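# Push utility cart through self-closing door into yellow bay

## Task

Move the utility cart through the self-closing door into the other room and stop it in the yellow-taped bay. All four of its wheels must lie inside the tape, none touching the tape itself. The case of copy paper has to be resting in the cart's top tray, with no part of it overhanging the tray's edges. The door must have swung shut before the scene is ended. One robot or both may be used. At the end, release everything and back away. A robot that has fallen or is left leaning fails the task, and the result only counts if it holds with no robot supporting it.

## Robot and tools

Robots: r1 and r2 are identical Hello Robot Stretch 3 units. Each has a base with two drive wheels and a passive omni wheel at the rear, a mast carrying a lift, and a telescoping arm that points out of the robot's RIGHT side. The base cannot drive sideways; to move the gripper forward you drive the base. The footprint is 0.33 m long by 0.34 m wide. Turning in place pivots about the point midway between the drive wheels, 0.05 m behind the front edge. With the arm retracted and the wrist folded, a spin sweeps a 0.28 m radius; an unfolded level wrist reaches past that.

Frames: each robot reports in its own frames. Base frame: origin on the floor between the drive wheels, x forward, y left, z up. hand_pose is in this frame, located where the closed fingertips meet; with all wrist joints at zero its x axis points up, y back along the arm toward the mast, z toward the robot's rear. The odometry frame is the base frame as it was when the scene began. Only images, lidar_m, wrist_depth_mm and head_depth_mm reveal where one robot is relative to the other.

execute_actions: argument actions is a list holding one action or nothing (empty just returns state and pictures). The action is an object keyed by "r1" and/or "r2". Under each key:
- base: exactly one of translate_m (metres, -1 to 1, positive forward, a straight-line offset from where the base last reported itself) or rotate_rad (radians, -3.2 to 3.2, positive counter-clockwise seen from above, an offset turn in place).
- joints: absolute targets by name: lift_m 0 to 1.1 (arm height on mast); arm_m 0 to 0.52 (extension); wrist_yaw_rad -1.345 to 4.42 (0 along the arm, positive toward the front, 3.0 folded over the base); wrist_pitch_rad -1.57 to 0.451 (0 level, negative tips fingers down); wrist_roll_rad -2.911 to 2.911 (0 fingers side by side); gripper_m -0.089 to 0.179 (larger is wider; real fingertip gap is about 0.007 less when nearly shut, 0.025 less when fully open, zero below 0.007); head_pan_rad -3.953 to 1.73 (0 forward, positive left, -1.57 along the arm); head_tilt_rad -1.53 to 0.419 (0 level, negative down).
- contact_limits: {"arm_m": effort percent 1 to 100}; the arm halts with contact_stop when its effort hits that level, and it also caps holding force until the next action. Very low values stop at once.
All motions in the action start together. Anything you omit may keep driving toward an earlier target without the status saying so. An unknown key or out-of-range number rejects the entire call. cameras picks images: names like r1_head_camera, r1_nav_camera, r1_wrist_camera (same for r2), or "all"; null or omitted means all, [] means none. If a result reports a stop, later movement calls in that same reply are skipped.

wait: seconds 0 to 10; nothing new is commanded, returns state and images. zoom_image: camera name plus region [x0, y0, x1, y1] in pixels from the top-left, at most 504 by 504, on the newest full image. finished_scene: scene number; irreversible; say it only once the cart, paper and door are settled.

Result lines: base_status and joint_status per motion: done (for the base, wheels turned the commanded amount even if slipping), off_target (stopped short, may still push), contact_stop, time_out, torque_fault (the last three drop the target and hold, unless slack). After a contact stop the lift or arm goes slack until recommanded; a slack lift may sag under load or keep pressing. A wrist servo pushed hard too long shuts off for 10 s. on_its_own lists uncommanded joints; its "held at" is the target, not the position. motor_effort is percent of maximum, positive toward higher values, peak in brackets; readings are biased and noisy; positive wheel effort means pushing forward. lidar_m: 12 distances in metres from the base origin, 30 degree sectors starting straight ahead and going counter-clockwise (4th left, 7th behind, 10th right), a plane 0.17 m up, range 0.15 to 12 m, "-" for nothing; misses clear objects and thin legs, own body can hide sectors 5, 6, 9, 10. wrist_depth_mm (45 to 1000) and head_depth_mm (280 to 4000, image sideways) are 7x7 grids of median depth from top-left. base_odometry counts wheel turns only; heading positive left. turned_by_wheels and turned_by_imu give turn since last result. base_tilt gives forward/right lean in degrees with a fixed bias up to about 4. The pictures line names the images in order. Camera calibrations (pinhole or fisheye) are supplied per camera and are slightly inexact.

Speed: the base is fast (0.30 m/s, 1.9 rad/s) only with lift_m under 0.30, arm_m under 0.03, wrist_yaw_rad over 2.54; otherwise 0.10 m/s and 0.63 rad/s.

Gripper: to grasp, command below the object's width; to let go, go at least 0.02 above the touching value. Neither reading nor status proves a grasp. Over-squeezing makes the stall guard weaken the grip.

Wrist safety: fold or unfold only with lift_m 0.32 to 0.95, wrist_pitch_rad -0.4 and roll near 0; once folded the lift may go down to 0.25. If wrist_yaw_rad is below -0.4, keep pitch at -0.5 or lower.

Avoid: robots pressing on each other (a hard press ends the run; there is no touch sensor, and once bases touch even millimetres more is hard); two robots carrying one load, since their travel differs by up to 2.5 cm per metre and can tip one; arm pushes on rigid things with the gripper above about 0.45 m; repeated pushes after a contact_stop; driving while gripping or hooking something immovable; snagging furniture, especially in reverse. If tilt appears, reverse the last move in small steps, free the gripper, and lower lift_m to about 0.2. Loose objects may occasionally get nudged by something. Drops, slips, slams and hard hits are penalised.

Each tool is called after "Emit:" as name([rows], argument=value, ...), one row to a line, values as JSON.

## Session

Emit:
execute_actions([
  {"r1":{"joints":{"head_tilt_rad":-0.6,"lift_m":0.28}},"r2":{"joints":{"head_tilt_rad":-0.6,"lift_m":0.28}}},
], cameras=["r1_nav_camera","r2_nav_camera","r1_wrist_camera","r2_wrist_camera"])

Scene clock: 1.93 s.
r1.base_odometry: x=+0.000 y=+0.000 heading=+0.000 (m, m, rad; r1's odometry frame)
r1.turned_by_wheels: +0.000 (rad since the last result)
r1.turned_by_imu: +0.000 (rad since the last result)
r1.base_tilt: forward=+0.9 right=-2.5 (deg)
r1.lidar_m: 2.29 4.10 1.78 1.07 0.98 0.99 0.71 0.65 0.66 0.82 1.67 1.85
r1.head_depth_mm: 1794 1929 2081 2181 1855 1464 1214 / 1974 2102 2298 2344 1831 1466 1219 / 2195 2404 2609 2450 1823 1471 1214 / 2459 2723 3008 2454 1836 1474 1222 / 2832 3149 3353 2455 1856 1467 1219 / 3283 3784 3733 2479 1854 1468 1222 / 3501 3713 3723 2498 1867 1469 1213
r1.base_status: not commanded
r1.joint_positions: lift_m=+0.280 arm_m=+0.001 wrist_yaw_rad=+2.909 wrist_pitch_rad=-0.398 wrist_roll_rad=-0.016 gripper_m=+0.037 head_pan_rad=+0.003 head_tilt_rad=-0.592
r1.joint_status: all done
r1.motor_effort: left_wheel=+1(1) right_wheel=-1(1) lift_m=+15(15) arm_m=+0(1) wrist_yaw_rad=-1(0) wrist_pitch_rad=+8(8) wrist_roll_rad=+0(0) gripper_m=+0(0) head_pan_rad=+0(0) head_tilt_rad=-3(26) (%)
r1.hand_pose: x=+0.0311 y=+0.0748 z=+0.2975 quat_wxyz=(+0.219, +0.699, +0.060, +0.678) (m; r1's base frame)
r1.wrist_depth_mm: - 911 - - - - - / - 985 - - - - - / 768 - - - - 983 944 / 771 - 779 763 754 745 730 / 634 - 643 613 624 599 588 / 525 524 - 508 507 499 493 / 450 459 - 446 430 427 423
r2.base_odometry: x=+0.000 y=+0.000 heading=+0.000 (m, m, rad; r2's odometry frame)
r2.turned_by_wheels: +0.000 (rad since the last result)
r2.turned_by_imu: +0.000 (rad since the last result)
r2.base_tilt: forward=-0.5 right=+0.1 (deg)
r2.lidar_m: 1.25 1.21 3.22 2.38 2.32 2.23 1.64 1.60 1.66 2.30 2.44 2.54
r2.head_depth_mm: 2799 2974 3051 2387 1818 1500 1261 / 3128 3336 3318 2366 1815 1489 1251 / 3560 3878 3349 2345 1808 1481 1247 / - - 3338 2319 1801 1482 1248 / - - 2781 1890 1756 1468 1247 / 3817 - 1697 1665 1689 1470 1243 / 3687 1241 1299 1539 1636 1466 1252
r2.base_status: not commanded
r2.joint_positions: lift_m=+0.280 arm_m=-0.001 wrist_yaw_rad=+3.032 wrist_pitch_rad=-0.606 wrist_roll_rad=+0.003 gripper_m=+0.037 head_pan_rad=+0.008 head_tilt_rad=-0.592
r2.joint_status: all done
r2.motor_effort: left_wheel=+0(0) right_wheel=-1(0) lift_m=+23(22) arm_m=+0(0) wrist_yaw_rad=+0(1) wrist_pitch_rad=+5(5) wrist_roll_rad=+0(0) gripper_m=+0(0) head_pan_rad=-1(0) head_tilt_rad=-4(38) (%)
r2.hand_pose: x=+0.0003 y=+0.0516 z=+0.2530 quat_wxyz=(+0.248, +0.686, +0.174, +0.661) (m; r2's base frame)
r2.wrist_depth_mm: - - - - - - - / 812 801 810 817 847 849 843 / 651 659 659 681 671 684 691 / 547 556 575 557 576 574 572 / 476 504 - - 490 490 498 / - - - - 436 433 436 / - - - - 378 388 387
pictures: r1_nav_camera (sideways: a quarter turn counterclockwise sets it upright), r1_wrist_camera, r2_nav_camera (sideways: a quarter turn counterclockwise sets it upright), r2_wrist_camera
camera_calibration (this result's frames):
r1_nav_camera: T_world_to_cam=[[0.53332, 0.00972435, 0.845857, -1.06219], [0.0276002, -0.999602, -0.00591031, 0.0612282], [0.845463, 0.0264979, -0.533376, 0.648642], [0, 0, 0, 1]] pos_world=[0.0163937, 0.0543452, 1.24479]
r1_wrist_camera: T_world_to_cam=[[0.972462, -0.232873, -0.00939251, -0.00921265], [-0.135628, -0.532678, -0.83538, 0.321193], [0.189534, 0.813649, -0.549593, 0.257685], [0, 0, 0, 1]] pos_world=[0.00368145, -0.040718, 0.409853]
r2_nav_camera: T_world_to_cam=[[0.595242, 0.0254677, 0.803143, -1.00519], [-0.00474881, -0.999369, 0.0352095, 0.005706], [0.803532, -0.0247722, -0.594745, 0.729199], [0, 0, 0, 1]] pos_world=[0.0124242, 0.0493661, 1.2408]
r2_wrist_camera: T_world_to_cam=[[0.994045, -0.107121, 0.0200074, 0.000106626], [-0.0562485, -0.661623, -0.747724, 0.272039], [0.093334, 0.742146, -0.663708, 0.294739], [0, 0, 0, 1]] pos_world=[-0.0123134, -0.0387406, 0.399029]
Images, in order (width x height): r1_nav_camera 672x504, r1_wrist_camera 644x364, r2_nav_camera 672x504, r2_wrist_camera 644x364.

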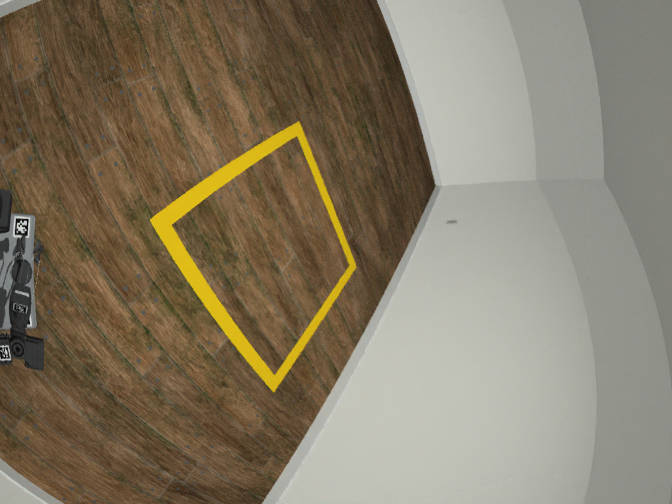

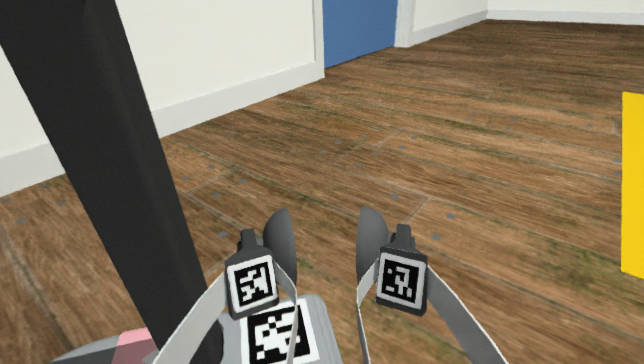

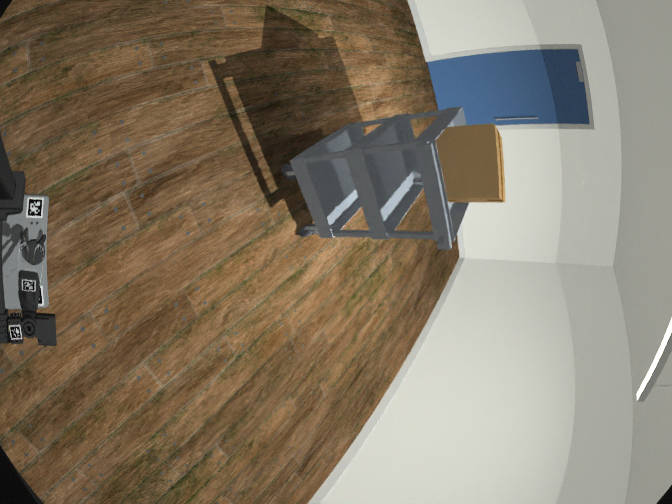

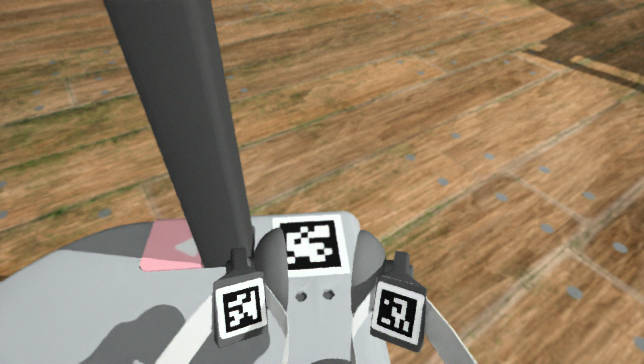

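Emit:
execute_actions([
  {"r1":{"base":{"rotate_rad":0.67}},"r2":{"base":{"rotate_rad":0.4}}},
], cameras=[])

Emit:
execute_actions([
  {"r1":{"base":{"translate_m":1},"joints":{"head_pan_rad":0.7}},"r2":{"base":{"translate_m":0.5},"joints":{"head_tilt_rad":-0.8}}},
], cameras=["r1_head_camera","r2_nav_camera","r2_head_camera"])

Scene clock: 7.30 s.
r1.base_odometry: x=+0.000 y=+0.000 heading=+0.670 (m, m, rad; r1's odometry frame)
r1.turned_by_wheels: +0.670 (rad since the last result)
r1.turned_by_imu: +0.662 (rad since the last result)
r1.base_tilt: forward=+0.9 right=-2.4 (deg)
r1.lidar_m: 3.82 1.40 1.02 0.98 0.93 0.68 0.65 0.68 0.93 1.83 1.90 2.60
r1.head_depth_mm: 3394 3737 3796 2487 1851 1472 1219 / 3411 3751 3721 2453 1818 1461 1215 / 3390 3722 3682 2435 1849 1461 1220 / 3387 3713 3747 2453 1838 1468 1226 / 3382 3728 3766 2483 1849 1461 1222 / 3366 3747 3481 2485 1849 1469 1223 / 2706 2764 2729 2455 1844 1459 1212
r1.base_status: done
r1.joint_positions: lift_m=+0.280 arm_m=+0.001 wrist_yaw_rad=+2.909 wrist_pitch_rad=-0.398 wrist_roll_rad=-0.016 gripper_m=+0.037 head_pan_rad=+0.003 head_tilt_rad=-0.593
r1.joint_status: not commanded
r1.motor_effort: left_wheel=-1(6) right_wheel=+2(7) lift_m=+15(16) arm_m=+0(0) wrist_yaw_rad=+0(0) wrist_pitch_rad=+8(8) wrist_roll_rad=+0(0) gripper_m=-1(0) head_pan_rad=+0(0) head_tilt_rad=-2(3) (%)
r1.hand_pose: x=+0.0311 y=+0.0748 z=+0.2975 quat_wxyz=(+0.219, +0.699, +0.060, +0.678) (m; r1's base frame)
r1.wrist_depth_mm: - 838 882 947 - - - / - 902 950 - - - - / 883 962 - - - 965 950 / 813 - 791 766 763 744 724 / 645 - 645 619 620 592 584 / 525 520 - 510 502 497 487 / 449 459 - 449 429 431 425
r2.base_odometry: x=+0.000 y=+0.000 heading=+0.400 (m, m, rad; r2's odometry frame)
r2.turned_by_wheels: +0.400 (rad since the last result)
r2.turned_by_imu: +0.405 (rad since the last result)
r2.base_tilt: forward=-0.4 right=+0.2 (deg)
r2.lidar_m: 1.20 3.64 2.47 2.30 2.34 1.71 1.59 1.62 2.06 2.44 2.48 1.33
r2.head_depth_mm: 3880 - 3018 2381 1827 1489 1253 / 3837 - 1548 1663 1779 1468 1250 / 3698 1291 1351 1672 1715 1481 1252 / 3702 1328 1389 1611 1699 1475 1246 / 3631 3894 2919 2160 1794 1475 1246 / 3654 - 3320 2343 1817 1475 1248 / 3602 3893 3207 2301 1783 1465 1242
r2.base_status: done
r2.joint_positions: lift_m=+0.280 arm_m=-0.001 wrist_yaw_rad=+3.032 wrist_pitch_rad=-0.606 wrist_roll_rad=+0.003 gripper_m=+0.037 head_pan_rad=+0.008 head_tilt_rad=-0.593
r2.joint_status: not commanded
r2.motor_effort: left_wheel=-4(13) right_wheel=+3(8) lift_m=+23(23) arm_m=+0(0) wrist_yaw_rad=+1(1) wrist_pitch_rad=+5(5) wrist_roll_rad=+0(1) gripper_m=+0(1) head_pan_rad=+0(0) head_tilt_rad=-4(4) (%)
r2.hand_pose: x=+0.0003 y=+0.0515 z=+0.2530 quat_wxyz=(+0.248, +0.686, +0.174, +0.661) (m; r2's base frame)
r2.wrist_depth_mm: - - - - - - - / 792 786 806 813 845 837 876 / 644 650 676 676 670 680 701 / 550 549 571 563 570 577 580 / 479 506 - - 493 497 498 / - - - - 435 433 437 / - - - - 375 385 389
pictures: none
No camera images: the call's "cameras" was empty. Leave "cameras" out to get every camera's image.

Scene clock: 12.23 s.
r1.base_odometry: x=+0.784 y=+0.621 heading=+0.670 (m, m, rad; r1's odometry frame)
r1.turned_by_wheels: +0.000 (rad since the last result)
r1.turned_by_imu: +0.004 (rad since the last result)
r1.base_tilt: forward=+0.8 right=-2.5 (deg)
r1.lidar_m: 3.10 1.50 1.01 0.98 1.02 1.40 1.65 1.71 1.90 1.83 1.90 2.61
r1.head_depth_mm: 1953 2247 2737 2494 1838 1460 1216 / 1636 1861 2170 2339 1853 1461 1222 / 1426 1588 1795 2069 1846 1469 1214 / 1287 1419 1581 1781 1836 1458 1213 / 1231 1327 1464 1612 1728 1453 1223 / 1095 1181 1295 1421 1577 1466 1223 / 1007 1076 1172 1269 1387 1427 1207
r1.base_status: done
r1.joint_positions: lift_m=+0.280 arm_m=+0.001 wrist_yaw_rad=+2.909 wrist_pitch_rad=-0.398 wrist_roll_rad=-0.016 gripper_m=+0.037 head_pan_rad=+0.693 head_tilt_rad=-0.593
r1.joint_status: all done
r1.motor_effort: left_wheel=-2(5) right_wheel=+3(8) lift_m=+16(16) arm_m=+0(0) wrist_yaw_rad=-1(0) wrist_pitch_rad=+8(8) wrist_roll_rad=+0(0) gripper_m=+0(0) head_pan_rad=+5(54) head_tilt_rad=-3(3) (%)
r1.hand_pose: x=+0.0311 y=+0.0748 z=+0.2975 quat_wxyz=(+0.219, +0.699, +0.060, +0.678) (m; r1's base frame)
r1.wrist_depth_mm: - 840 888 966 - - - / - 899 932 - - - - / 900 965 - - - 975 967 / 798 - 786 771 753 747 723 / 637 - 644 613 622 591 592 / 526 519 - 510 503 498 483 / 451 460 - 447 433 428 422
r2.base_odometry: x=+0.461 y=+0.195 heading=+0.400 (m, m, rad; r2's odometry frame)
r2.turned_by_wheels: +0.000 (rad since the last result)
r2.turned_by_imu: +0.003 (rad since the last result)
r2.base_tilt: forward=-0.4 right=+0.1 (deg)
r2.lidar_m: 0.71 3.72 2.52 2.35 2.39 2.24 2.09 2.12 2.56 2.39 2.42 0.77
r2.head_depth_mm: 833 1021 973 1192 1513 1328 1162 / 771 836 886 1195 1429 1330 1162 / 785 862 916 1185 1415 1311 1154 / 809 885 875 1120 1387 1307 1149 / 3227 1232 2044 1723 1524 1315 1146 / 3307 2912 2248 1796 1511 1312 1145 / 3228 2874 2241 1801 1508 1298 1149
r2.base_status: done
r2.joint_positions: lift_m=+0.280 arm_m=-0.001 wrist_yaw_rad=+3.032 wrist_pitch_rad=-0.607 wrist_roll_rad=+0.003 gripper_m=+0.037 head_pan_rad=+0.008 head_tilt_rad=-0.791
r2.joint_status: all done
r2.motor_effort: left_wheel=-4(10) right_wheel=+3(11) lift_m=+24(24) arm_m=+0(0) wrist_yaw_rad=+0(1) wrist_pitch_rad=+5(5) wrist_roll_rad=+0(0) gripper_m=+1(0) head_pan_rad=-1(1) head_tilt_rad=-5(22) (%)
r2.hand_pose: x=+0.0003 y=+0.0515 z=+0.2530 quat_wxyz=(+0.248, +0.686, +0.174, +0.661) (m; r2's base frame)
r2.wrist_depth_mm: - - - - - - - / 787 803 807 824 854 849 872 / 638 657 662 676 681 688 693 / 547 551 570 565 563 574 576 / 480 505 - - 494 497 498 / - - - - 433 434 438 / - - - - 376 385 393
pictures: r1_head_camera (sideways: a quarter turn clockwise sets it upright), r2_head_camera (sideways: a quarter turn clockwise sets it upright), r2_nav_camera (sideways: a quarter turn counterclockwise sets it upright)
camera_calibration (this result's frames):
r1_head_camera: T_world_to_cam=[[-0.391676, -0.335198, -0.856873, 1.13344], [-0.644394, 0.76468, -0.00458164, 0.015538], [0.65677, 0.550369, -0.515507, 0.620689], [0, 0, 0, 1]] pos_world=[0.0463025, 0.026436, 1.29125]
r2_head_camera: T_world_to_cam=[[-0.728223, -0.0142303, -0.685192, 0.913961], [0.011865, 0.999373, -0.0333655, 0.0440032], [0.685237, -0.0324274, -0.727598, 0.90503], [0, 0, 0, 1]] pos_world=[0.0448854, -0.0016219, 1.2862]
r2_nav_camera: T_world_to_cam=[[0.741996, 0.0266888, 0.669873, -0.832394], [0.00245749, -0.999309, 0.037092, 0.0032207], [0.6704, -0.0258759, -0.741548, 0.920959], [0, 0, 0, 1]] pos_world=[0.000213164, 0.0492647, 1.24041]
Images, in order (width x height): r1_head_camera 896x504, r2_head_camera 896x504, r2_nav_camera 672x504.

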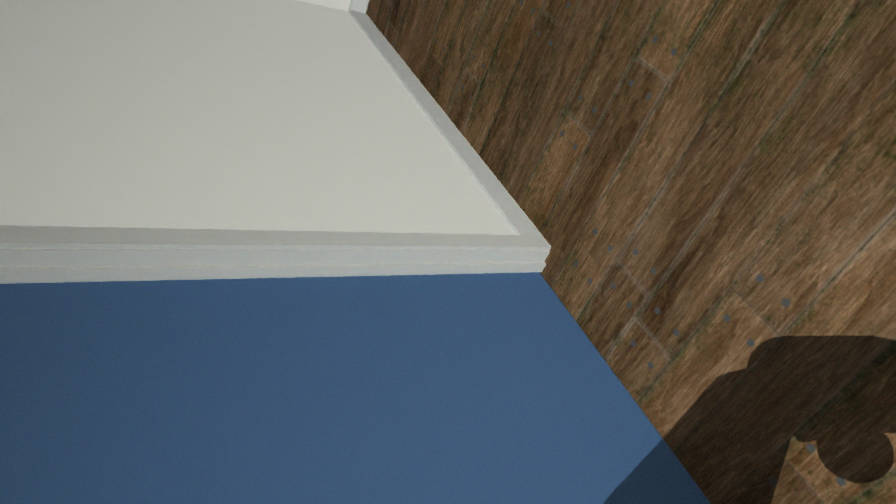

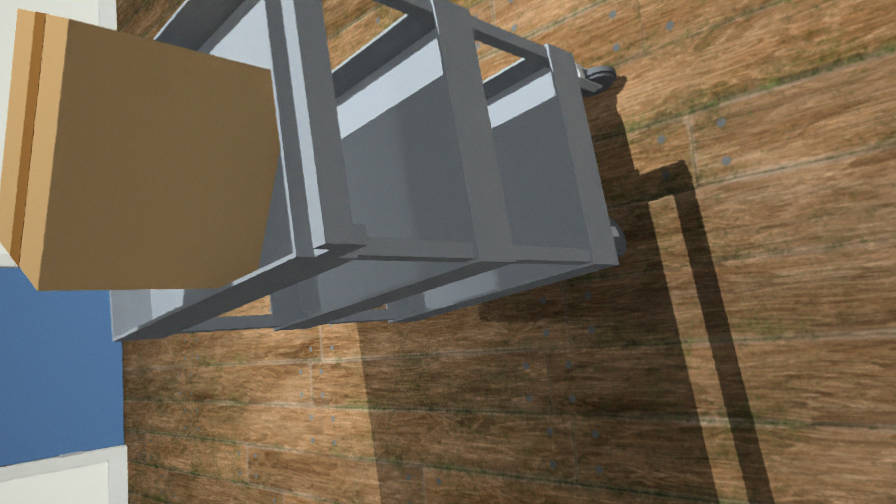

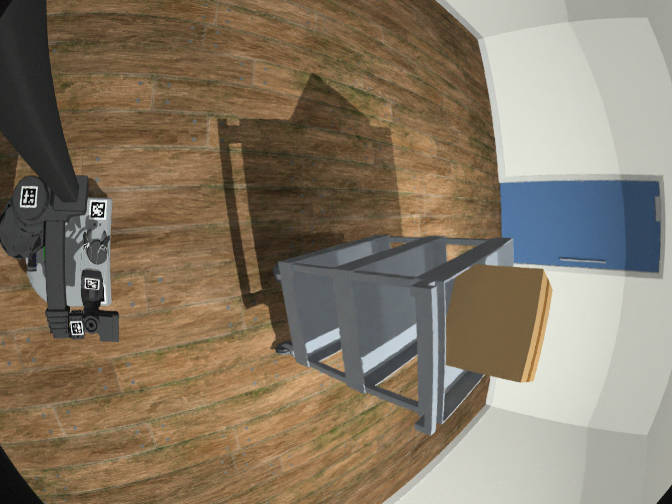

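Emit:
execute_actions([
  {"r1":{"base":{"translate_m":0.52},"joints":{"head_pan_rad":0,"head_tilt_rad":-1}},"r2":{"base":{"rotate_rad":0.1},"joints":{"lift_m":0.75,"wrist_pitch_rad":-0.4}}},
], cameras=[])

Emit:
execute_actions([
  {"r1":{"base":{"rotate_rad":1.59}},"r2":{"joints":{"wrist_yaw_rad":1.57,"arm_m":0.12}}},
], cameras=[])

Emit:
execute_actions([
  {"r1":{"base":{"translate_m":0.7}},"r2":{"base":{"translate_m":0.3},"joints":{"wrist_pitch_rad":0,"wrist_roll_rad":1.57,"gripper_m":0.1}}},
], cameras=[])

Emit:
execute_actions([
  {"r1":{"joints":{"lift_m":0.33,"wrist_yaw_rad":1.8,"wrist_pitch_rad":0,"gripper_m":0}}},
], cameras=["r1_nav_camera","r2_nav_camera","r2_wrist_camera"])

Scene clock: 23.30 s.
r1.base_odometry: x=+1.192 y=+0.943 heading=+0.670 (m, m, rad; r1's odometry frame)
r1.turned_by_wheels: +0.000 (rad since the last result)
r1.turned_by_imu: +0.003 (rad since the last result)
r1.base_tilt: forward=+0.9 right=-2.5 (deg)
r1.lidar_m: 2.59 1.38 1.10 1.00 1.01 1.40 2.16 2.25 1.90 1.83 1.91 2.62
r1.head_depth_mm: 2298 2261 1843 1571 1358 1206 1073 / 2294 2247 1845 1570 1371 1210 1081 / 2324 2223 1852 1566 1350 1205 1086 / 2265 2253 1852 1564 1360 1202 1079 / 2312 2275 1859 1561 1364 1201 1079 / 2327 2242 1836 1579 1358 1205 1079 / 2311 2255 1857 1569 1362 1197 1083
r1.base_status: done
r1.joint_positions: lift_m=+0.280 arm_m=+0.001 wrist_yaw_rad=+2.909 wrist_pitch_rad=-0.398 wrist_roll_rad=-0.016 gripper_m=+0.037 head_pan_rad=+0.007 head_tilt_rad=-0.988
r1.joint_status: all done
r1.motor_effort: left_wheel=-1(4) right_wheel=+3(8) lift_m=+16(16) arm_m=+0(0) wrist_yaw_rad=+0(0) wrist_pitch_rad=+8(8) wrist_roll_rad=+0(0) gripper_m=-1(1) head_pan_rad=-5(55) head_tilt_rad=-4(23) (%)
r1.hand_pose: x=+0.0311 y=+0.0748 z=+0.2975 quat_wxyz=(+0.219, +0.699, +0.060, +0.678) (m; r1's base frame)
r1.wrist_depth_mm: - 900 958 - - - - / - 952 - - - - - / 891 978 - - - 974 969 / 814 - 783 766 750 736 729 / 640 - 648 610 624 600 581 / 528 519 - 508 506 497 493 / 447 460 - 447 429 427 420
r2.base_odometry: x=+0.461 y=+0.195 heading=+0.500 (m, m, rad; r2's odometry frame)
r2.turned_by_wheels: +0.100 (rad since the last result)
r2.turned_by_imu: +0.102 (rad since the last result)
r2.base_tilt: forward=-0.3 right=+0.1 (deg)
r2.lidar_m: 0.71 3.32 2.44 2.35 2.45 2.16 2.09 2.16 2.48 2.39 2.48 0.74
r2.head_depth_mm: 759 811 874 1199 1386 1337 1160 / 774 841 909 1160 1418 1317 1157 / 810 882 835 1051 1392 1314 1161 / 3309 1222 1441 1587 1454 1316 1153 / 3366 2977 2237 1807 1530 1308 1154 / 3313 2942 2209 1811 1518 1312 1140 / 3278 2881 2205 1804 1507 1290 1145
r2.base_status: done
r2.joint_positions: lift_m=+0.750 arm_m=-0.001 wrist_yaw_rad=+3.032 wrist_pitch_rad=-0.420 wrist_roll_rad=+0.003 gripper_m=+0.037 head_pan_rad=+0.008 head_tilt_rad=-0.791
r2.joint_status: all done
r2.motor_effort: left_wheel=-4(15) right_wheel=+3(11) lift_m=+29(32) arm_m=+0(1) wrist_yaw_rad=+1(1) wrist_pitch_rad=+7(6) wrist_roll_rad=+0(0) gripper_m=+0(0) head_pan_rad=+0(0) head_tilt_rad=-5(5) (%)
r2.hand_pose: x=+0.0033 y=+0.0787 z=+0.7621 quat_wxyz=(+0.186, +0.699, +0.109, +0.682) (m; r2's base frame)
r2.wrist_depth_mm: - - - - - - - / - - - - - - - / - - - - - - - / - - - - - - - / - - - - - - - / - - - - - - - / 915 914 - 919 912 935 953
pictures: none
No camera images: the call's "cameras" was empty. Leave "cameras" out to get every camera's image.

Scene clock: 25.57 s.
r1.base_odometry: x=+1.192 y=+0.943 heading=+2.259 (m, m, rad; r1's odometry frame)
r1.turned_by_wheels: +1.590 (rad since the last result)
r1.turned_by_imu: +1.569 (rad since the last result)
r1.base_tilt: forward=+0.8 right=-2.5 (deg)
r1.lidar_m: 1.00 1.01 1.41 2.16 2.25 1.90 1.84 1.91 2.63 2.59 1.38 1.10
r1.head_depth_mm: 919 1082 1332 1527 1360 1206 1077 / 925 1087 1329 1546 1374 1200 1077 / 924 1095 1340 1534 1356 1201 1079 / 925 1095 1343 1541 1365 1199 1077 / 931 1097 1338 1542 1357 1202 1078 / 890 1031 1237 1493 1366 1204 1078 / 859 1019 1252 1498 1354 1199 1083
r1.base_status: done
r1.joint_positions: lift_m=+0.280 arm_m=+0.001 wrist_yaw_rad=+2.909 wrist_pitch_rad=-0.398 wrist_roll_rad=-0.016 gripper_m=+0.037 head_pan_rad=+0.007 head_tilt_rad=-0.988
r1.joint_status: not commanded
r1.motor_effort: left_wheel=-1(7) right_wheel=+2(10) lift_m=+16(16) arm_m=+0(1) wrist_yaw_rad=+0(0) wrist_pitch_rad=+8(8) wrist_roll_rad=+0(0) gripper_m=+0(2) head_pan_rad=-5(5) head_tilt_rad=-5(5) (%)
r1.hand_pose: x=+0.0311 y=+0.0748 z=+0.2975 quat_wxyz=(+0.219, +0.699, +0.060, +0.678) (m; r1's base frame)
r1.wrist_depth_mm: - - - - - - 901 / - - - - - - 909 / - - - - - 990 879 / 808 - 780 770 755 728 728 / 634 - 647 617 620 594 588 / 528 520 - 509 505 498 491 / 451 459 - 446 431 424 420
r2.base_odometry: x=+0.461 y=+0.195 heading=+0.500 (m, m, rad; r2's odometry frame)
r2.turned_by_wheels: +0.000 (rad since the last result)
r2.turned_by_imu: +0.000 (rad since the last result)
r2.base_tilt: forward=-0.5 right=+0.2 (deg)
r2.lidar_m: 0.71 3.33 2.45 2.35 2.44 2.17 2.09 2.16 2.48 2.39 2.47 0.74
r2.head_depth_mm: 756 810 870 1191 1396 1334 1162 / 771 842 907 1159 1423 1310 1158 / 805 886 837 1057 1377 1310 1160 / 3307 1229 1440 1603 1463 1307 1155 / 3302 2978 2260 1798 1510 1307 1152 / 3318 2911 2230 1793 1518 1306 1144 / 3330 2955 2247 1790 1506 1292 1140
r2.base_status: not commanded
r2.joint_positions: lift_m=+0.750 arm_m=+0.120 wrist_yaw_rad=+1.572 wrist_pitch_rad=-0.420 wrist_roll_rad=+0.003 gripper_m=+0.037 head_pan_rad=+0.008 head_tilt_rad=-0.791
r2.joint_status: all done
r2.motor_effort: left_wheel=-3(4) right_wheel=+3(3) lift_m=+29(29) arm_m=+4(2) wrist_yaw_rad=-2(4) wrist_pitch_rad=+7(7) wrist_roll_rad=+0(0) gripper_m=+0(1) head_pan_rad=+0(0) head_tilt_rad=-5(5) (%)
r2.hand_pose: x=+0.2028 y=-0.2645 z=+0.7621 quat_wxyz=(+0.593, +0.594, -0.385, +0.384) (m; r2's base frame)
r2.wrist_depth_mm: - - - 575 581 - - / - - - - - - - / - - - 980 928 - - / - - - 738 769 - - / - - - - - - - / - - - 915 - - - / 900 921 914 933 901 931 962
pictures: none
No camera images: the call's "cameras" was empty. Leave "cameras" out to get every camera's image.

Scene clock: 30.10 s.
r1.base_odometry: x=+0.747 y=+1.484 heading=+2.259 (m, m, rad; r1's odometry frame)
r1.turned_by_wheels: +0.000 (rad since the last result)
r1.turned_by_imu: +0.003 (rad since the last result)
r1.base_tilt: forward=+0.9 right=-2.5 (deg)
r1.lidar_m: 0.37 0.36 0.39 1.17 2.24 2.61 2.53 2.64 2.69 1.05 0.51 0.38
r1.head_depth_mm: 298 344 420 538 750 1148 1082 / 299 346 423 543 755 1154 1074 / 296 347 425 543 762 1154 1077 / 297 348 426 547 764 1160 1077 / 298 349 427 550 772 1169 1076 / 299 350 428 551 776 1066 1078 / 299 350 429 546 661 997 1074
r1.base_status: done
r1.joint_positions: lift_m=+0.280 arm_m=+0.001 wrist_yaw_rad=+2.909 wrist_pitch_rad=-0.398 wrist_roll_rad=-0.016 gripper_m=+0.037 head_pan_rad=+0.007 head_tilt_rad=-0.989
r1.joint_status: not commanded
r1.motor_effort: left_wheel=-2(6) right_wheel=+3(10) lift_m=+16(16) arm_m=-1(1) wrist_yaw_rad=-1(0) wrist_pitch_rad=+8(8) wrist_roll_rad=+0(0) gripper_m=-1(1) head_pan_rad=-4(5) head_tilt_rad=-4(5) (%)
r1.hand_pose: x=+0.0311 y=+0.0748 z=+0.2975 quat_wxyz=(+0.219, +0.699, +0.060, +0.678) (m; r1's base frame)
r1.wrist_depth_mm: - - - - 536 334 301 / - - - - 560 346 321 / - - - 957 588 372 343 / 816 - 788 762 606 398 358 / 645 - 642 613 563 436 365 / 526 525 - 512 502 470 378 / 448 460 - 449 431 429 384
r2.base_odometry: x=+0.724 y=+0.338 heading=+0.499 (m, m, rad; r2's odometry frame)
r2.turned_by_wheels: +0.000 (rad since the last result)
r2.turned_by_imu: +0.001 (rad since the last result)
r2.base_tilt: forward=-0.3 right=+0.3 (deg)
r2.lidar_m: 0.41 3.30 2.44 2.36 2.44 2.48 2.39 2.48 2.48 2.39 0.63 0.42
r2.head_depth_mm: 2948 554 622 681 910 1129 1162 / 2902 571 653 698 602 1068 1157 / 3071 618 693 697 848 991 1134 / 3024 2831 1202 1260 1421 1278 1154 / 3059 2974 2257 1802 1519 1314 1149 / 3091 2957 2248 1815 1511 1303 1149 / 3010 2927 2216 1798 1511 1295 1145
r2.base_status: done
r2.joint_positions: lift_m=+0.750 arm_m=+0.120 wrist_yaw_rad=+1.572 wrist_pitch_rad=-0.024 wrist_roll_rad=+1.565 gripper_m=+0.100 head_pan_rad=+0.008 head_tilt_rad=-0.791
r2.joint_status: all done
r2.motor_effort: left_wheel=-4(7) right_wheel=+3(8) lift_m=+29(29) arm_m=+4(3) wrist_yaw_rad=-2(2) wrist_pitch_rad=+8(9) wrist_roll_rad=+2(5) gripper_m=+1(95) head_pan_rad=+0(0) head_tilt_rad=-5(5) (%)
r2.hand_pose: x=+0.2342 y=-0.2643 z=+0.8580 quat_wxyz=(+0.011, +0.707, -0.707, -0.007) (m; r2's base frame)
r2.wrist_depth_mm: - - - 346 - 622 460 / - - 441 345 911 663 457 / - 433 424 345 942 665 457 / - - 462 345 923 659 458 / - - 500 348 894 648 452 / - - - 351 - 576 447 / - - - 333 374 380 367
pictures: none
No camera images: the call's "cameras" was empty. Leave "cameras" out to get every camera's image.

Scene clock: 31.63 s.
r1.base_odometry: x=+0.747 y=+1.484 heading=+2.259 (m, m, rad; r1's odometry frame)
r1.turned_by_wheels: +0.000 (rad since the last result)
r1.turned_by_imu: +0.000 (rad since the last result)
r1.base_tilt: forward=+0.8 right=-2.4 (deg)
r1.lidar_m: 0.37 0.36 0.39 1.18 2.25 2.61 2.53 2.64 2.69 1.05 0.51 0.38
r1.head_depth_mm: 297 344 420 538 752 1143 1078 / 299 345 422 542 756 1141 1093 / 297 346 424 546 762 1142 1093 / 297 348 426 547 763 1168 1081 / 298 349 427 552 771 1166 1082 / 298 350 428 554 773 1066 1078 / 299 349 428 546 659 999 1076
r1.base_status: not commanded
r1.joint_positions: lift_m=+0.330 arm_m=+0.001 wrist_yaw_rad=+1.803 wrist_pitch_rad=-0.023 wrist_roll_rad=-0.016 gripper_m=+0.000 head_pan_rad=+0.007 head_tilt_rad=-0.989
r1.joint_status: all done
r1.motor_effort: left_wheel=-1(1) right_wheel=+3(3) lift_m=+26(26) arm_m=-1(1) wrist_yaw_rad=-2(4) wrist_pitch_rad=+11(13) wrist_roll_rad=+0(0) gripper_m=-3(78) head_pan_rad=-4(4) head_tilt_rad=-4(5) (%)
r1.hand_pose: x=+0.2274 y=-0.0872 z=+0.4383 quat_wxyz=(+0.449, +0.555, -0.428, +0.554) (m; r1's base frame)
r1.wrist_depth_mm: 325 317 293 273 257 241 228 / 327 325 305 283 264 248 234 / 326 339 312 291 272 255 239 / 334 353 324 300 279 260 246 / 341 364 337 306 287 269 252 / 341 373 354 - 290 276 257 / 340 389 357 333 309 284 266
r2.base_odometry: x=+0.724 y=+0.338 heading=+0.499 (m, m, rad; r2's odometry frame)
r2.turned_by_wheels: +0.000 (rad since the last result)
r2.turned_by_imu: +0.000 (rad since the last result)
r2.base_tilt: forward=-0.4 right=+0.2 (deg)
r2.lidar_m: 0.41 3.32 2.44 2.35 2.44 2.48 2.39 2.48 2.48 2.39 0.63 0.42
r2.head_depth_mm: 2942 554 623 682 911 1127 1161 / 2927 572 651 697 600 1060 1166 / 3083 617 692 697 854 992 1133 / 3091 2827 1202 1258 1424 1283 1150 / 3052 2958 2272 1801 1520 1313 1153 / 3062 2937 2225 1795 1508 1308 1144 / 2978 2909 2217 1786 1505 1291 1147
r2.base_status: not commanded
r2.joint_positions: lift_m=+0.750 arm_m=+0.120 wrist_yaw_rad=+1.572 wrist_pitch_rad=-0.024 wrist_roll_rad=+1.565 gripper_m=+0.100 head_pan_rad=+0.008 head_tilt_rad=-0.791
r2.joint_status: not commanded
r2.motor_effort: left_wheel=-4(4) right_wheel=+3(3) lift_m=+29(29) arm_m=+4(4) wrist_yaw_rad=-3(2) wrist_pitch_rad=+8(8) wrist_roll_rad=+2(2) gripper_m=+0(0) head_pan_rad=+0(0) head_tilt_rad=-5(5) (%)
r2.hand_pose: x=+0.2342 y=-0.2643 z=+0.8580 quat_wxyz=(+0.011, +0.707, -0.707, -0.007) (m; r2's base frame)
r2.wrist_depth_mm: - - - 343 - 627 459 / - - 442 343 910 659 456 / - 432 424 345 958 668 452 / - - 462 347 926 654 457 / - - 502 350 930 648 450 / - - - 350 - 573 450 / - - - 332 371 381 368
pictures: r1_nav_camera (sideways: a quarter turn counterclockwise sets it upright), r2_nav_camera (sideways: a quarter turn counterclockwise sets it upright), r2_wrist_camera
camera_calibration (this result's frames):
r1_nav_camera: T_world_to_cam=[[0.818527, 0.0134837, 0.574309, -0.710031], [0.0268796, -0.999528, -0.0148428, 0.0728563], [0.573838, 0.0275865, -0.818504, 1.02115], [0, 0, 0, 1]] pos_world=[-0.0067537, 0.0542258, 1.24467]
r2_nav_camera: T_world_to_cam=[[0.742, 0.0266889, 0.669869, -0.832388], [0.00245777, -0.999309, 0.037092, 0.00322065], [0.670395, -0.0258759, -0.741553, 0.920965], [0, 0, 0, 1]] pos_world=[0.000212769, 0.0492647, 1.24041]
r2_wrist_camera: T_world_to_cam=[[-0.0339509, -0.026348, -0.999076, 0.858205], [-0.119803, 0.992552, -0.0221047, 0.358122], [0.992217, 0.118942, -0.0368546, -0.00421919], [0, 0, 0, 1]] pos_world=[0.0762274, -0.332341, 0.865172]
Images, in order (width x height): r1_nav_camera 672x504, r2_nav_camera 672x504, r2_wrist_camera 644x364.

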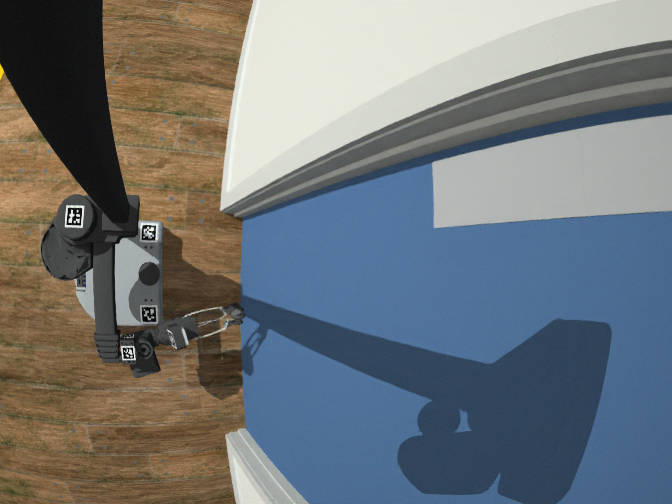

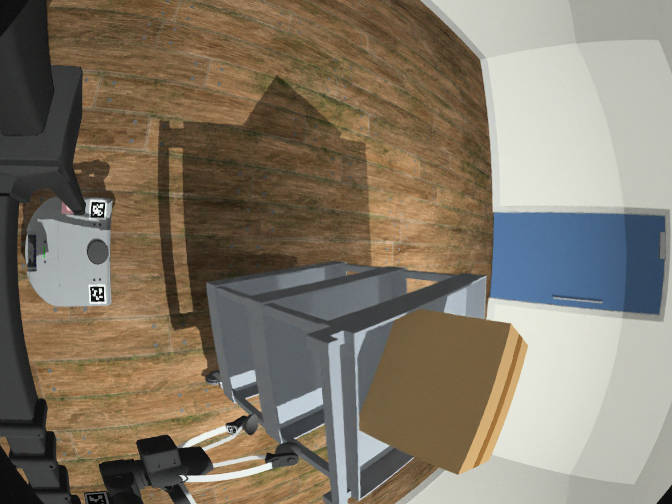

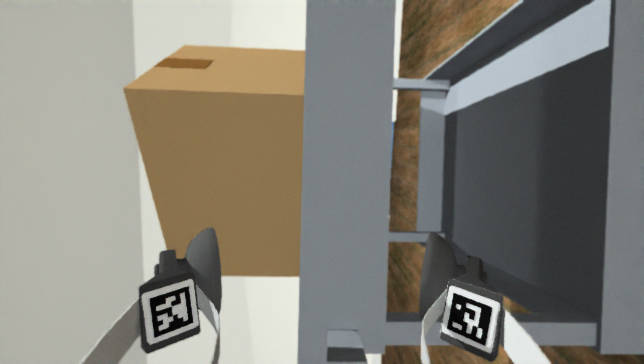

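Emit:
execute_actions([
  {"r1":{"base":{"translate_m":0.3},"joints":{"wrist_yaw_rad":1.65}},"r2":{"base":{"translate_m":0.15}}},
], cameras=[])

Emit:
execute_actions([
  {"r1":{"base":{"translate_m":0.2},"joints":{"wrist_yaw_rad":1.5}},"r2":{"joints":{"gripper_m":-0.03}}},
], cameras=[])

Emit:
execute_actions([
  {"r1":{"base":{"translate_m":0.4},"joints":{"wrist_yaw_rad":2.9}},"r2":{"base":{"translate_m":0.4},"joints":{"arm_m":0.08}}},
], cameras=["r1_nav_camera","r2_nav_camera"])

Scene clock: 39.67 s.
r1.base_odometry: x=+0.557 y=+1.716 heading=+2.259 (m, m, rad; r1's odometry frame)
r1.turned_by_wheels: +0.000 (rad since the last result)
r1.turned_by_imu: -0.598 (rad since the last result)
r1.base_tilt: forward=+0.9 right=-2.4 (deg)
r1.lidar_m: 0.18 0.17 0.18 0.23 0.28 2.22 2.89 2.72 2.78 2.72 0.67 0.26
r1.head_depth_mm: - - 323 466 876 1202 1080 / - - 298 385 624 1168 1079 / - - - 330 487 955 1111 / - - - 304 400 646 1057 / - - - - 339 513 1023 / - - - - 311 416 715 / - - - - - 351 541
r1.base_status: translate_m off_target (by the wheels' count: +0.2998 of +0.3000)
r1.joint_positions: lift_m=+0.330 arm_m=+0.001 wrist_yaw_rad=+2.102 wrist_pitch_rad=-0.029 wrist_roll_rad=-0.015 gripper_m=+0.001 head_pan_rad=+0.006 head_tilt_rad=-0.989
r1.joint_status: wrist_yaw_rad off_target (ended at +2.102, target +1.650)
r1.on_its_own: right_wheel is at rest, and its effort (+28) is outside its rest range (-18 to +18); wrist_yaw_rad is at rest, and its effort (-85) is outside its rest range (-12 to +12)
r1.motor_effort: left_wheel=+15(20) right_wheel=+28(40) lift_m=+24(26) arm_m=-5(5) wrist_yaw_rad=-85(85) wrist_pitch_rad=+14(14) wrist_roll_rad=+0(0) gripper_m=-23(26) head_pan_rad=-4(4) head_tilt_rad=-3(4) (%)
r1.hand_pose: x=+0.1988 y=-0.0167 z=+0.4369 quat_wxyz=(+0.363, +0.614, -0.339, +0.613) (m; r1's base frame)
r1.wrist_depth_mm: 154 155 157 159 161 162 164 / 158 160 161 163 166 167 169 / 163 165 167 168 171 172 174 / 168 169 171 173 176 177 180 / 173 175 175 178 180 183 186 / 178 180 - 185 188 190 192 / 184 185 189 192 194 196 199
r2.base_odometry: x=+0.856 y=+0.410 heading=+0.499 (m, m, rad; r2's odometry frame)
r2.turned_by_wheels: +0.000 (rad since the last result)
r2.turned_by_imu: +0.001 (rad since the last result)
r2.base_tilt: forward=-0.3 right=+0.2 (deg)
r2.lidar_m: 0.36 3.32 2.44 2.35 2.45 2.64 2.54 2.64 2.48 2.39 0.38 0.27
r2.head_depth_mm: 2991 498 469 544 586 460 1005 / 2938 495 492 577 584 460 933 / 2946 2947 807 613 621 809 886 / 2945 2943 922 1156 1311 1255 1153 / 2924 2940 2244 1801 1515 1312 1149 / 2904 2918 2236 1798 1516 1313 1155 / 2894 2873 2232 1788 1513 1305 1139
r2.base_status: done
r2.joint_positions: lift_m=+0.750 arm_m=+0.120 wrist_yaw_rad=+1.572 wrist_pitch_rad=-0.024 wrist_roll_rad=+1.565 gripper_m=+0.100 head_pan_rad=+0.008 head_tilt_rad=-0.791
r2.joint_status: not commanded
r2.motor_effort: left_wheel=-4(6) right_wheel=+3(9) lift_m=+29(29) arm_m=+4(3) wrist_yaw_rad=-2(1) wrist_pitch_rad=+8(8) wrist_roll_rad=+2(2) gripper_m=+1(0) head_pan_rad=+0(0) head_tilt_rad=-5(5) (%)
r2.hand_pose: x=+0.2342 y=-0.2643 z=+0.8580 quat_wxyz=(+0.011, +0.707, -0.707, -0.007) (m; r2's base frame)
r2.wrist_depth_mm: - 371 399 137 197 641 466 / 255 256 259 138 198 671 457 / 281 273 276 138 200 658 455 / - 300 304 139 200 665 448 / - 334 332 139 200 645 451 / - 373 377 139 201 572 448 / - - - 139 202 - 429
pictures: none
No camera images: the call's "cameras" was empty. Leave "cameras" out to get every camera's image.

Scene clock: 48.30 s.
torque_fault: r1.wrist_yaw_rad switched itself off since the last result.
r1.base_odometry: x=+0.430 y=+1.870 heading=+2.259 (m, m, rad; r1's odometry frame)
r1.turned_by_wheels: +0.001 (rad since the last result)
r1.turned_by_imu: +0.032 (rad since the last result)
r1.base_tilt: forward=+0.8 right=-2.5 (deg)
r1.lidar_m: 0.15 - 0.15 0.18 0.36 2.34 2.98 2.83 2.91 2.61 0.37 0.16
r1.head_depth_mm: - - - - 374 1100 1084 / - - - - 330 648 1079 / - - - - 297 461 1065 / - - - - - 375 1036 / - - - - - 331 582 / - - - - - 298 465 / - - - - - - 370
r1.base_status: done
r1.joint_positions: lift_m=+0.330 arm_m=+0.001 wrist_yaw_rad=+2.826 wrist_pitch_rad=-0.026 wrist_roll_rad=-0.013 gripper_m=+0.000 head_pan_rad=+0.006 head_tilt_rad=-0.989
r1.joint_status: wrist_yaw_rad torque_fault (moved +0.724 of -0.602)
r1.on_its_own: wrist_yaw_rad is off since a torque_fault, and then holds where it rests, not at your +1.500; left_wheel is at rest, and its effort (+19) is outside its rest range (-18 to +18)
r1.motor_effort: left_wheel=+19(23) right_wheel=+4(37) lift_m=+24(24) arm_m=-5(15) wrist_yaw_rad=+1(85) wrist_pitch_rad=+13(29) wrist_roll_rad=-1(1) gripper_m=-4(25) head_pan_rad=-4(4) head_tilt_rad=-4(4) (%)
r1.hand_pose: x=+0.0580 y=+0.0967 z=+0.4377 quat_wxyz=(+0.121, +0.695, -0.101, +0.701) (m; r1's base frame)
r1.wrist_depth_mm: - 333 236 172 135 111 95 / - 348 248 178 139 114 96 / - 370 259 184 143 116 98 / - - 272 190 147 119 100 / - - 292 - 149 122 102 / - 966 333 - 146 125 104 / - 726 303 212 168 127 106
r2.base_odometry: x=+0.856 y=+0.410 heading=+0.500 (m, m, rad; r2's odometry frame)
r2.turned_by_wheels: +0.000 (rad since the last result)
r2.turned_by_imu: +0.001 (rad since the last result)
r2.base_tilt: forward=-0.4 right=+0.2 (deg)
r2.lidar_m: 0.36 3.35 2.43 2.36 2.44 2.64 2.54 2.63 2.49 2.39 0.38 0.27
r2.head_depth_mm: 3004 496 464 543 585 461 996 / 3000 496 489 573 583 457 934 / 2866 2993 806 611 622 806 862 / 2875 2949 922 1146 1310 1260 1152 / 2921 2890 2251 1813 1512 1307 1145 / 2904 2900 2252 1807 1495 1294 1147 / 2884 2853 2211 1798 1499 1298 1150
r2.base_status: not commanded
r2.joint_positions: lift_m=+0.750 arm_m=+0.120 wrist_yaw_rad=+1.569 wrist_pitch_rad=-0.027 wrist_roll_rad=+1.567 gripper_m=-0.026 head_pan_rad=+0.008 head_tilt_rad=-0.791
r2.joint_status: gripper_m off_target (ended at -0.026, target -0.030)
r2.motor_effort: left_wheel=+0(4) right_wheel=-11(15) lift_m=+29(30) arm_m=+4(3) wrist_yaw_rad=+1(3) wrist_pitch_rad=+9(11) wrist_roll_rad=+1(2) gripper_m=-25(98) head_pan_rad=+0(0) head_tilt_rad=-5(5) (%)
r2.hand_pose: x=+0.2341 y=-0.2649 z=+0.8574 quat_wxyz=(+0.011, +0.707, -0.708, -0.008) (m; r2's base frame)
r2.wrist_depth_mm: - 367 396 134 195 640 457 / 251 252 255 134 195 663 452 / 273 271 272 134 196 668 450 / - 296 299 135 196 649 449 / - 328 331 135 197 648 453 / - 370 366 135 199 615 445 / - - - 136 199 - 425
pictures: none
No camera images: the call's "cameras" was empty. Leave "cameras" out to get every camera's image.

not run: a stop came earlier in this reply.

Left corner now pushes the door open; continue.

Emit:
execute_actions([
  {"r1":{"base":{"translate_m":0.15}},"r2":{"base":{"translate_m":0.4},"joints":{"arm_m":0.08}}},
], cameras=[])

Emit:
execute_actions([
  {"r1":{"base":{"rotate_rad":0.7}}},
], cameras=["r1_nav_camera","r2_nav_camera"])

Scene clock: 55.50 s.
r1.base_odometry: x=+0.334 y=+1.985 heading=+2.261 (m, m, rad; r1's odometry frame)
r1.turned_by_wheels: +0.002 (rad since the last result)
r1.turned_by_imu: +0.003 (rad since the last result)
r1.base_tilt: forward=+0.8 right=-2.5 (deg)
r1.lidar_m: - - 0.15 0.18 0.42 0.43 3.09 2.96 3.03 0.52 0.17 0.15
r1.head_depth_mm: - - - - - 377 1054 / - - - - - 346 1037 / - - - - - - 904 / - - - - - - 576 / - - - - - - 444 / - - - - - - 431 / - - - - - - 384
r1.base_status: translate_m off_target (by the wheels' count: +0.1497 of +0.1500)
r1.joint_positions: lift_m=+0.330 arm_m=+0.001 wrist_yaw_rad=+2.906 wrist_pitch_rad=-0.023 wrist_roll_rad=-0.013 gripper_m=+0.000 head_pan_rad=+0.006 head_tilt_rad=-0.989
r1.joint_status: not commanded
r1.on_its_own: wrist_yaw_rad is off since a torque_fault, and then holds where it rests, not at your +1.500; left_wheel is at rest, and its effort (+52) is outside its rest range (-18 to +18)
r1.motor_effort: left_wheel=+52(61) right_wheel=+0(8) lift_m=+23(24) arm_m=-5(5) wrist_yaw_rad=+0(0) wrist_pitch_rad=+11(13) wrist_roll_rad=-1(1) gripper_m=-3(4) head_pan_rad=-4(4) head_tilt_rad=-4(4) (%)
r1.hand_pose: x=+0.0382 y=+0.1024 z=+0.4385 quat_wxyz=(+0.092, +0.698, -0.074, +0.706) (m; r1's base frame)
r1.wrist_depth_mm: - - 393 193 128 95 76 / - - 427 200 131 97 77 / - - 465 209 135 99 78 / - - - 218 138 101 80 / - - - - 141 103 81 / 925 - - - 132 105 82 / 715 - 704 247 160 107 83
r2.base_odometry: x=+1.207 y=+0.602 heading=+0.500 (m, m, rad; r2's odometry frame)
r2.turned_by_wheels: +0.000 (rad since the last result)
r2.turned_by_imu: +0.002 (rad since the last result)
r2.base_tilt: forward=-0.3 right=+0.2 (deg)
r2.lidar_m: 0.26 2.96 2.44 2.36 2.45 3.04 2.94 3.02 2.48 2.39 0.37 0.26
r2.head_depth_mm: 2608 498 448 518 572 460 932 / 2597 496 476 555 585 464 968 / 2374 2568 514 597 572 459 946 / 2393 2680 1034 1071 1284 1159 1107 / 2428 2710 2247 1814 1518 1309 1148 / 2505 2772 2239 1810 1522 1307 1145 / 2536 2753 2232 1794 1522 1299 1139
r2.base_status: done
r2.joint_positions: lift_m=+0.750 arm_m=+0.080 wrist_yaw_rad=+1.630 wrist_pitch_rad=-0.032 wrist_roll_rad=+1.572 gripper_m=-0.026 head_pan_rad=+0.008 head_tilt_rad=-0.791
r2.joint_status: all done
r2.on_its_own: wrist_yaw_rad is held at +1.612, not at your +1.570, by its stall guard, which is not easing now; wrist_yaw_rad is at rest, and its effort (-21) is outside its rest range (-12 to +12)
r2.motor_effort: left_wheel=-1(17) right_wheel=+5(41) lift_m=+29(29) arm_m=-2(6) wrist_yaw_rad=-21(47) wrist_pitch_rad=+11(12) wrist_roll_rad=-2(1) gripper_m=-23(26) head_pan_rad=+0(0) head_tilt_rad=-5(5) (%)
r2.hand_pose: x=+0.2335 y=-0.2101 z=+0.8560 quat_wxyz=(+0.012, +0.727, -0.686, -0.012) (m; r2's base frame)
r2.wrist_depth_mm: 223 225 230 112 170 622 449 / 238 238 241 115 174 607 451 / 270 266 268 118 179 610 450 / - 303 305 121 184 653 445 / - 347 351 124 189 626 443 / - - 410 127 196 - 429 / - - - 132 203 - 397
pictures: none
No camera images: the call's "cameras" was empty. Leave "cameras" out to get every camera's image.

Scene clock: 58.80 s.
r1.base_odometry: x=+0.334 y=+1.985 heading=+2.962 (m, m, rad; r1's odometry frame)
r1.turned_by_wheels: +0.701 (rad since the last result)
r1.turned_by_imu: +0.380 (rad since the last result)
r1.base_tilt: forward=+0.9 right=-2.5 (deg)
r1.lidar_m: - - 0.15 0.19 0.41 2.86 2.91 2.93 2.68 0.25 0.15 -
r1.head_depth_mm: - - - - - - 678 / - - - - - - 564 / - - - - - - 766 / - - - - - - 739 / - - - - - - - / - - - - - - 918 / - - - - - - 768
r1.base_status: rotate_rad off_target (by the wheels' count: +0.7008 of +0.7000)
r1.joint_positions: lift_m=+0.330 arm_m=+0.001 wrist_yaw_rad=+2.940 wrist_pitch_rad=-0.022 wrist_roll_rad=-0.013 gripper_m=+0.000 head_pan_rad=+0.003 head_tilt_rad=-1.009
r1.joint_status: not commanded
r1.on_its_own: wrist_yaw_rad is held at +2.914, not at your +1.500, since a torque_fault; left_wheel is at rest, and its effort (+29) is outside its rest range (-18 to +18); wrist_yaw_rad is at rest, and its effort (-19) is outside its rest range (-12 to +12)
r1.motor_effort: left_wheel=+29(41) right_wheel=+3(38) lift_m=+23(24) arm_m=-3(5) wrist_yaw_rad=-19(20) wrist_pitch_rad=+11(11) wrist_roll_rad=-1(0) gripper_m=-5(6) head_pan_rad=-2(17) head_tilt_rad=+4(6) (%)
r1.hand_pose: x=+0.0299 y=+0.1044 z=+0.4388 quat_wxyz=(+0.080, +0.700, -0.063, +0.707) (m; r1's base frame)
r1.wrist_depth_mm: - - - 226 109 72 53 / - - - 238 111 73 54 / - - - 251 114 74 54 / - - 451 265 117 75 55 / - - 462 217 120 76 56 / - - 451 - 113 77 56 / 785 - 598 321 139 79 57
r2.base_odometry: x=+1.207 y=+0.602 heading=+0.500 (m, m, rad; r2's odometry frame)
r2.turned_by_wheels: +0.000 (rad since the last result)
r2.turned_by_imu: +0.000 (rad since the last result)
r2.base_tilt: forward=-0.5 right=+0.0 (deg)
r2.lidar_m: 0.26 2.97 2.45 2.36 2.44 3.03 2.94 3.05 2.47 2.39 0.37 0.26
r2.head_depth_mm: 2621 497 449 517 573 460 926 / 2599 496 476 553 584 463 970 / 2449 2717 514 597 571 457 948 / 2470 2733 1030 1071 1283 1152 1112 / 2509 2742 2230 1811 1509 1306 1140 / 2546 2775 2252 1812 1515 1293 1145 / 2502 2785 2214 1813 1506 1302 1151
r2.base_status: not commanded
r2.joint_positions: lift_m=+0.750 arm_m=+0.080 wrist_yaw_rad=+1.630 wrist_pitch_rad=-0.032 wrist_roll_rad=+1.572 gripper_m=-0.026 head_pan_rad=+0.008 head_tilt_rad=-0.791
r2.joint_status: not commanded
r2.on_its_own: wrist_yaw_rad is held at +1.612, not at your +1.570, by its stall guard, which is not easing now; wrist_yaw_rad is at rest, and its effort (-19) is outside its rest range (-12 to +12)
r2.motor_effort: left_wheel=-1(1) right_wheel=+5(5) lift_m=+29(29) arm_m=-1(2) wrist_yaw_rad=-19(19) wrist_pitch_rad=+11(11) wrist_roll_rad=-2(2) gripper_m=-24(24) head_pan_rad=+0(1) head_tilt_rad=-5(5) (%)
r2.hand_pose: x=+0.2335 y=-0.2101 z=+0.8560 quat_wxyz=(+0.012, +0.727, -0.686, -0.012) (m; r2's base frame)
r2.wrist_depth_mm: 222 225 228 112 170 611 454 / 235 237 240 115 174 613 444 / 269 266 267 118 179 606 444 / - 301 303 121 184 651 447 / - 346 350 124 189 631 442 / - - 410 127 194 - 430 / - - - 132 202 - 394
pictures: r1_nav_camera (sideways: a quarter turn counterclockwise sets it upright), r2_nav_camera (sideways: a quarter turn counterclockwise sets it upright)
camera_calibration (this result's frames):
r1_nav_camera: T_world_to_cam=[[0.830063, 0.0100513, 0.557578, -0.688305], [0.0223476, -0.999634, -0.0152487, 0.073412], [0.557221, 0.025118, -0.829984, 1.03618], [0, 0, 0, 1]] pos_world=[-0.0076831, 0.0542768, 1.24491]
r2_nav_camera: T_world_to_cam=[[0.742149, 0.0266902, 0.669704, -0.832174], [0.00246611, -0.999309, 0.0370933, 0.00321892], [0.670231, -0.0258772, -0.741702, 0.92116], [0, 0, 0, 1]] pos_world=[0.000199105, 0.0492646, 1.24042]
Images, in order (width x height): r1_nav_camera 672x504, r2_nav_camera 672x504.

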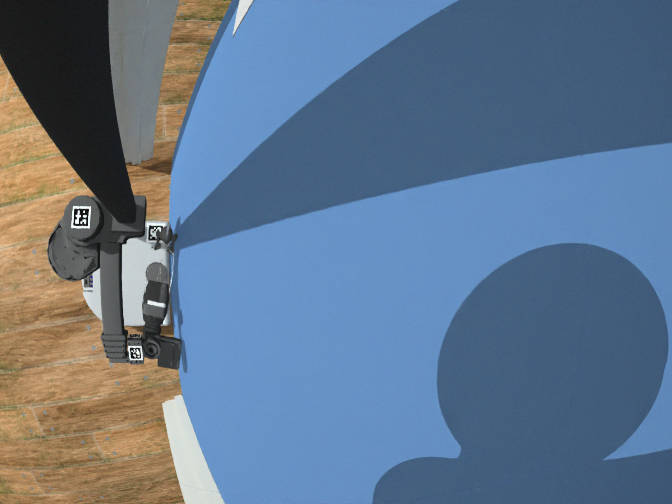

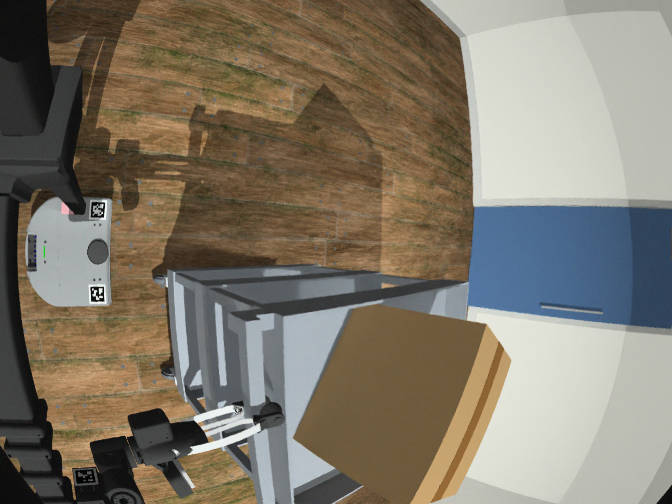

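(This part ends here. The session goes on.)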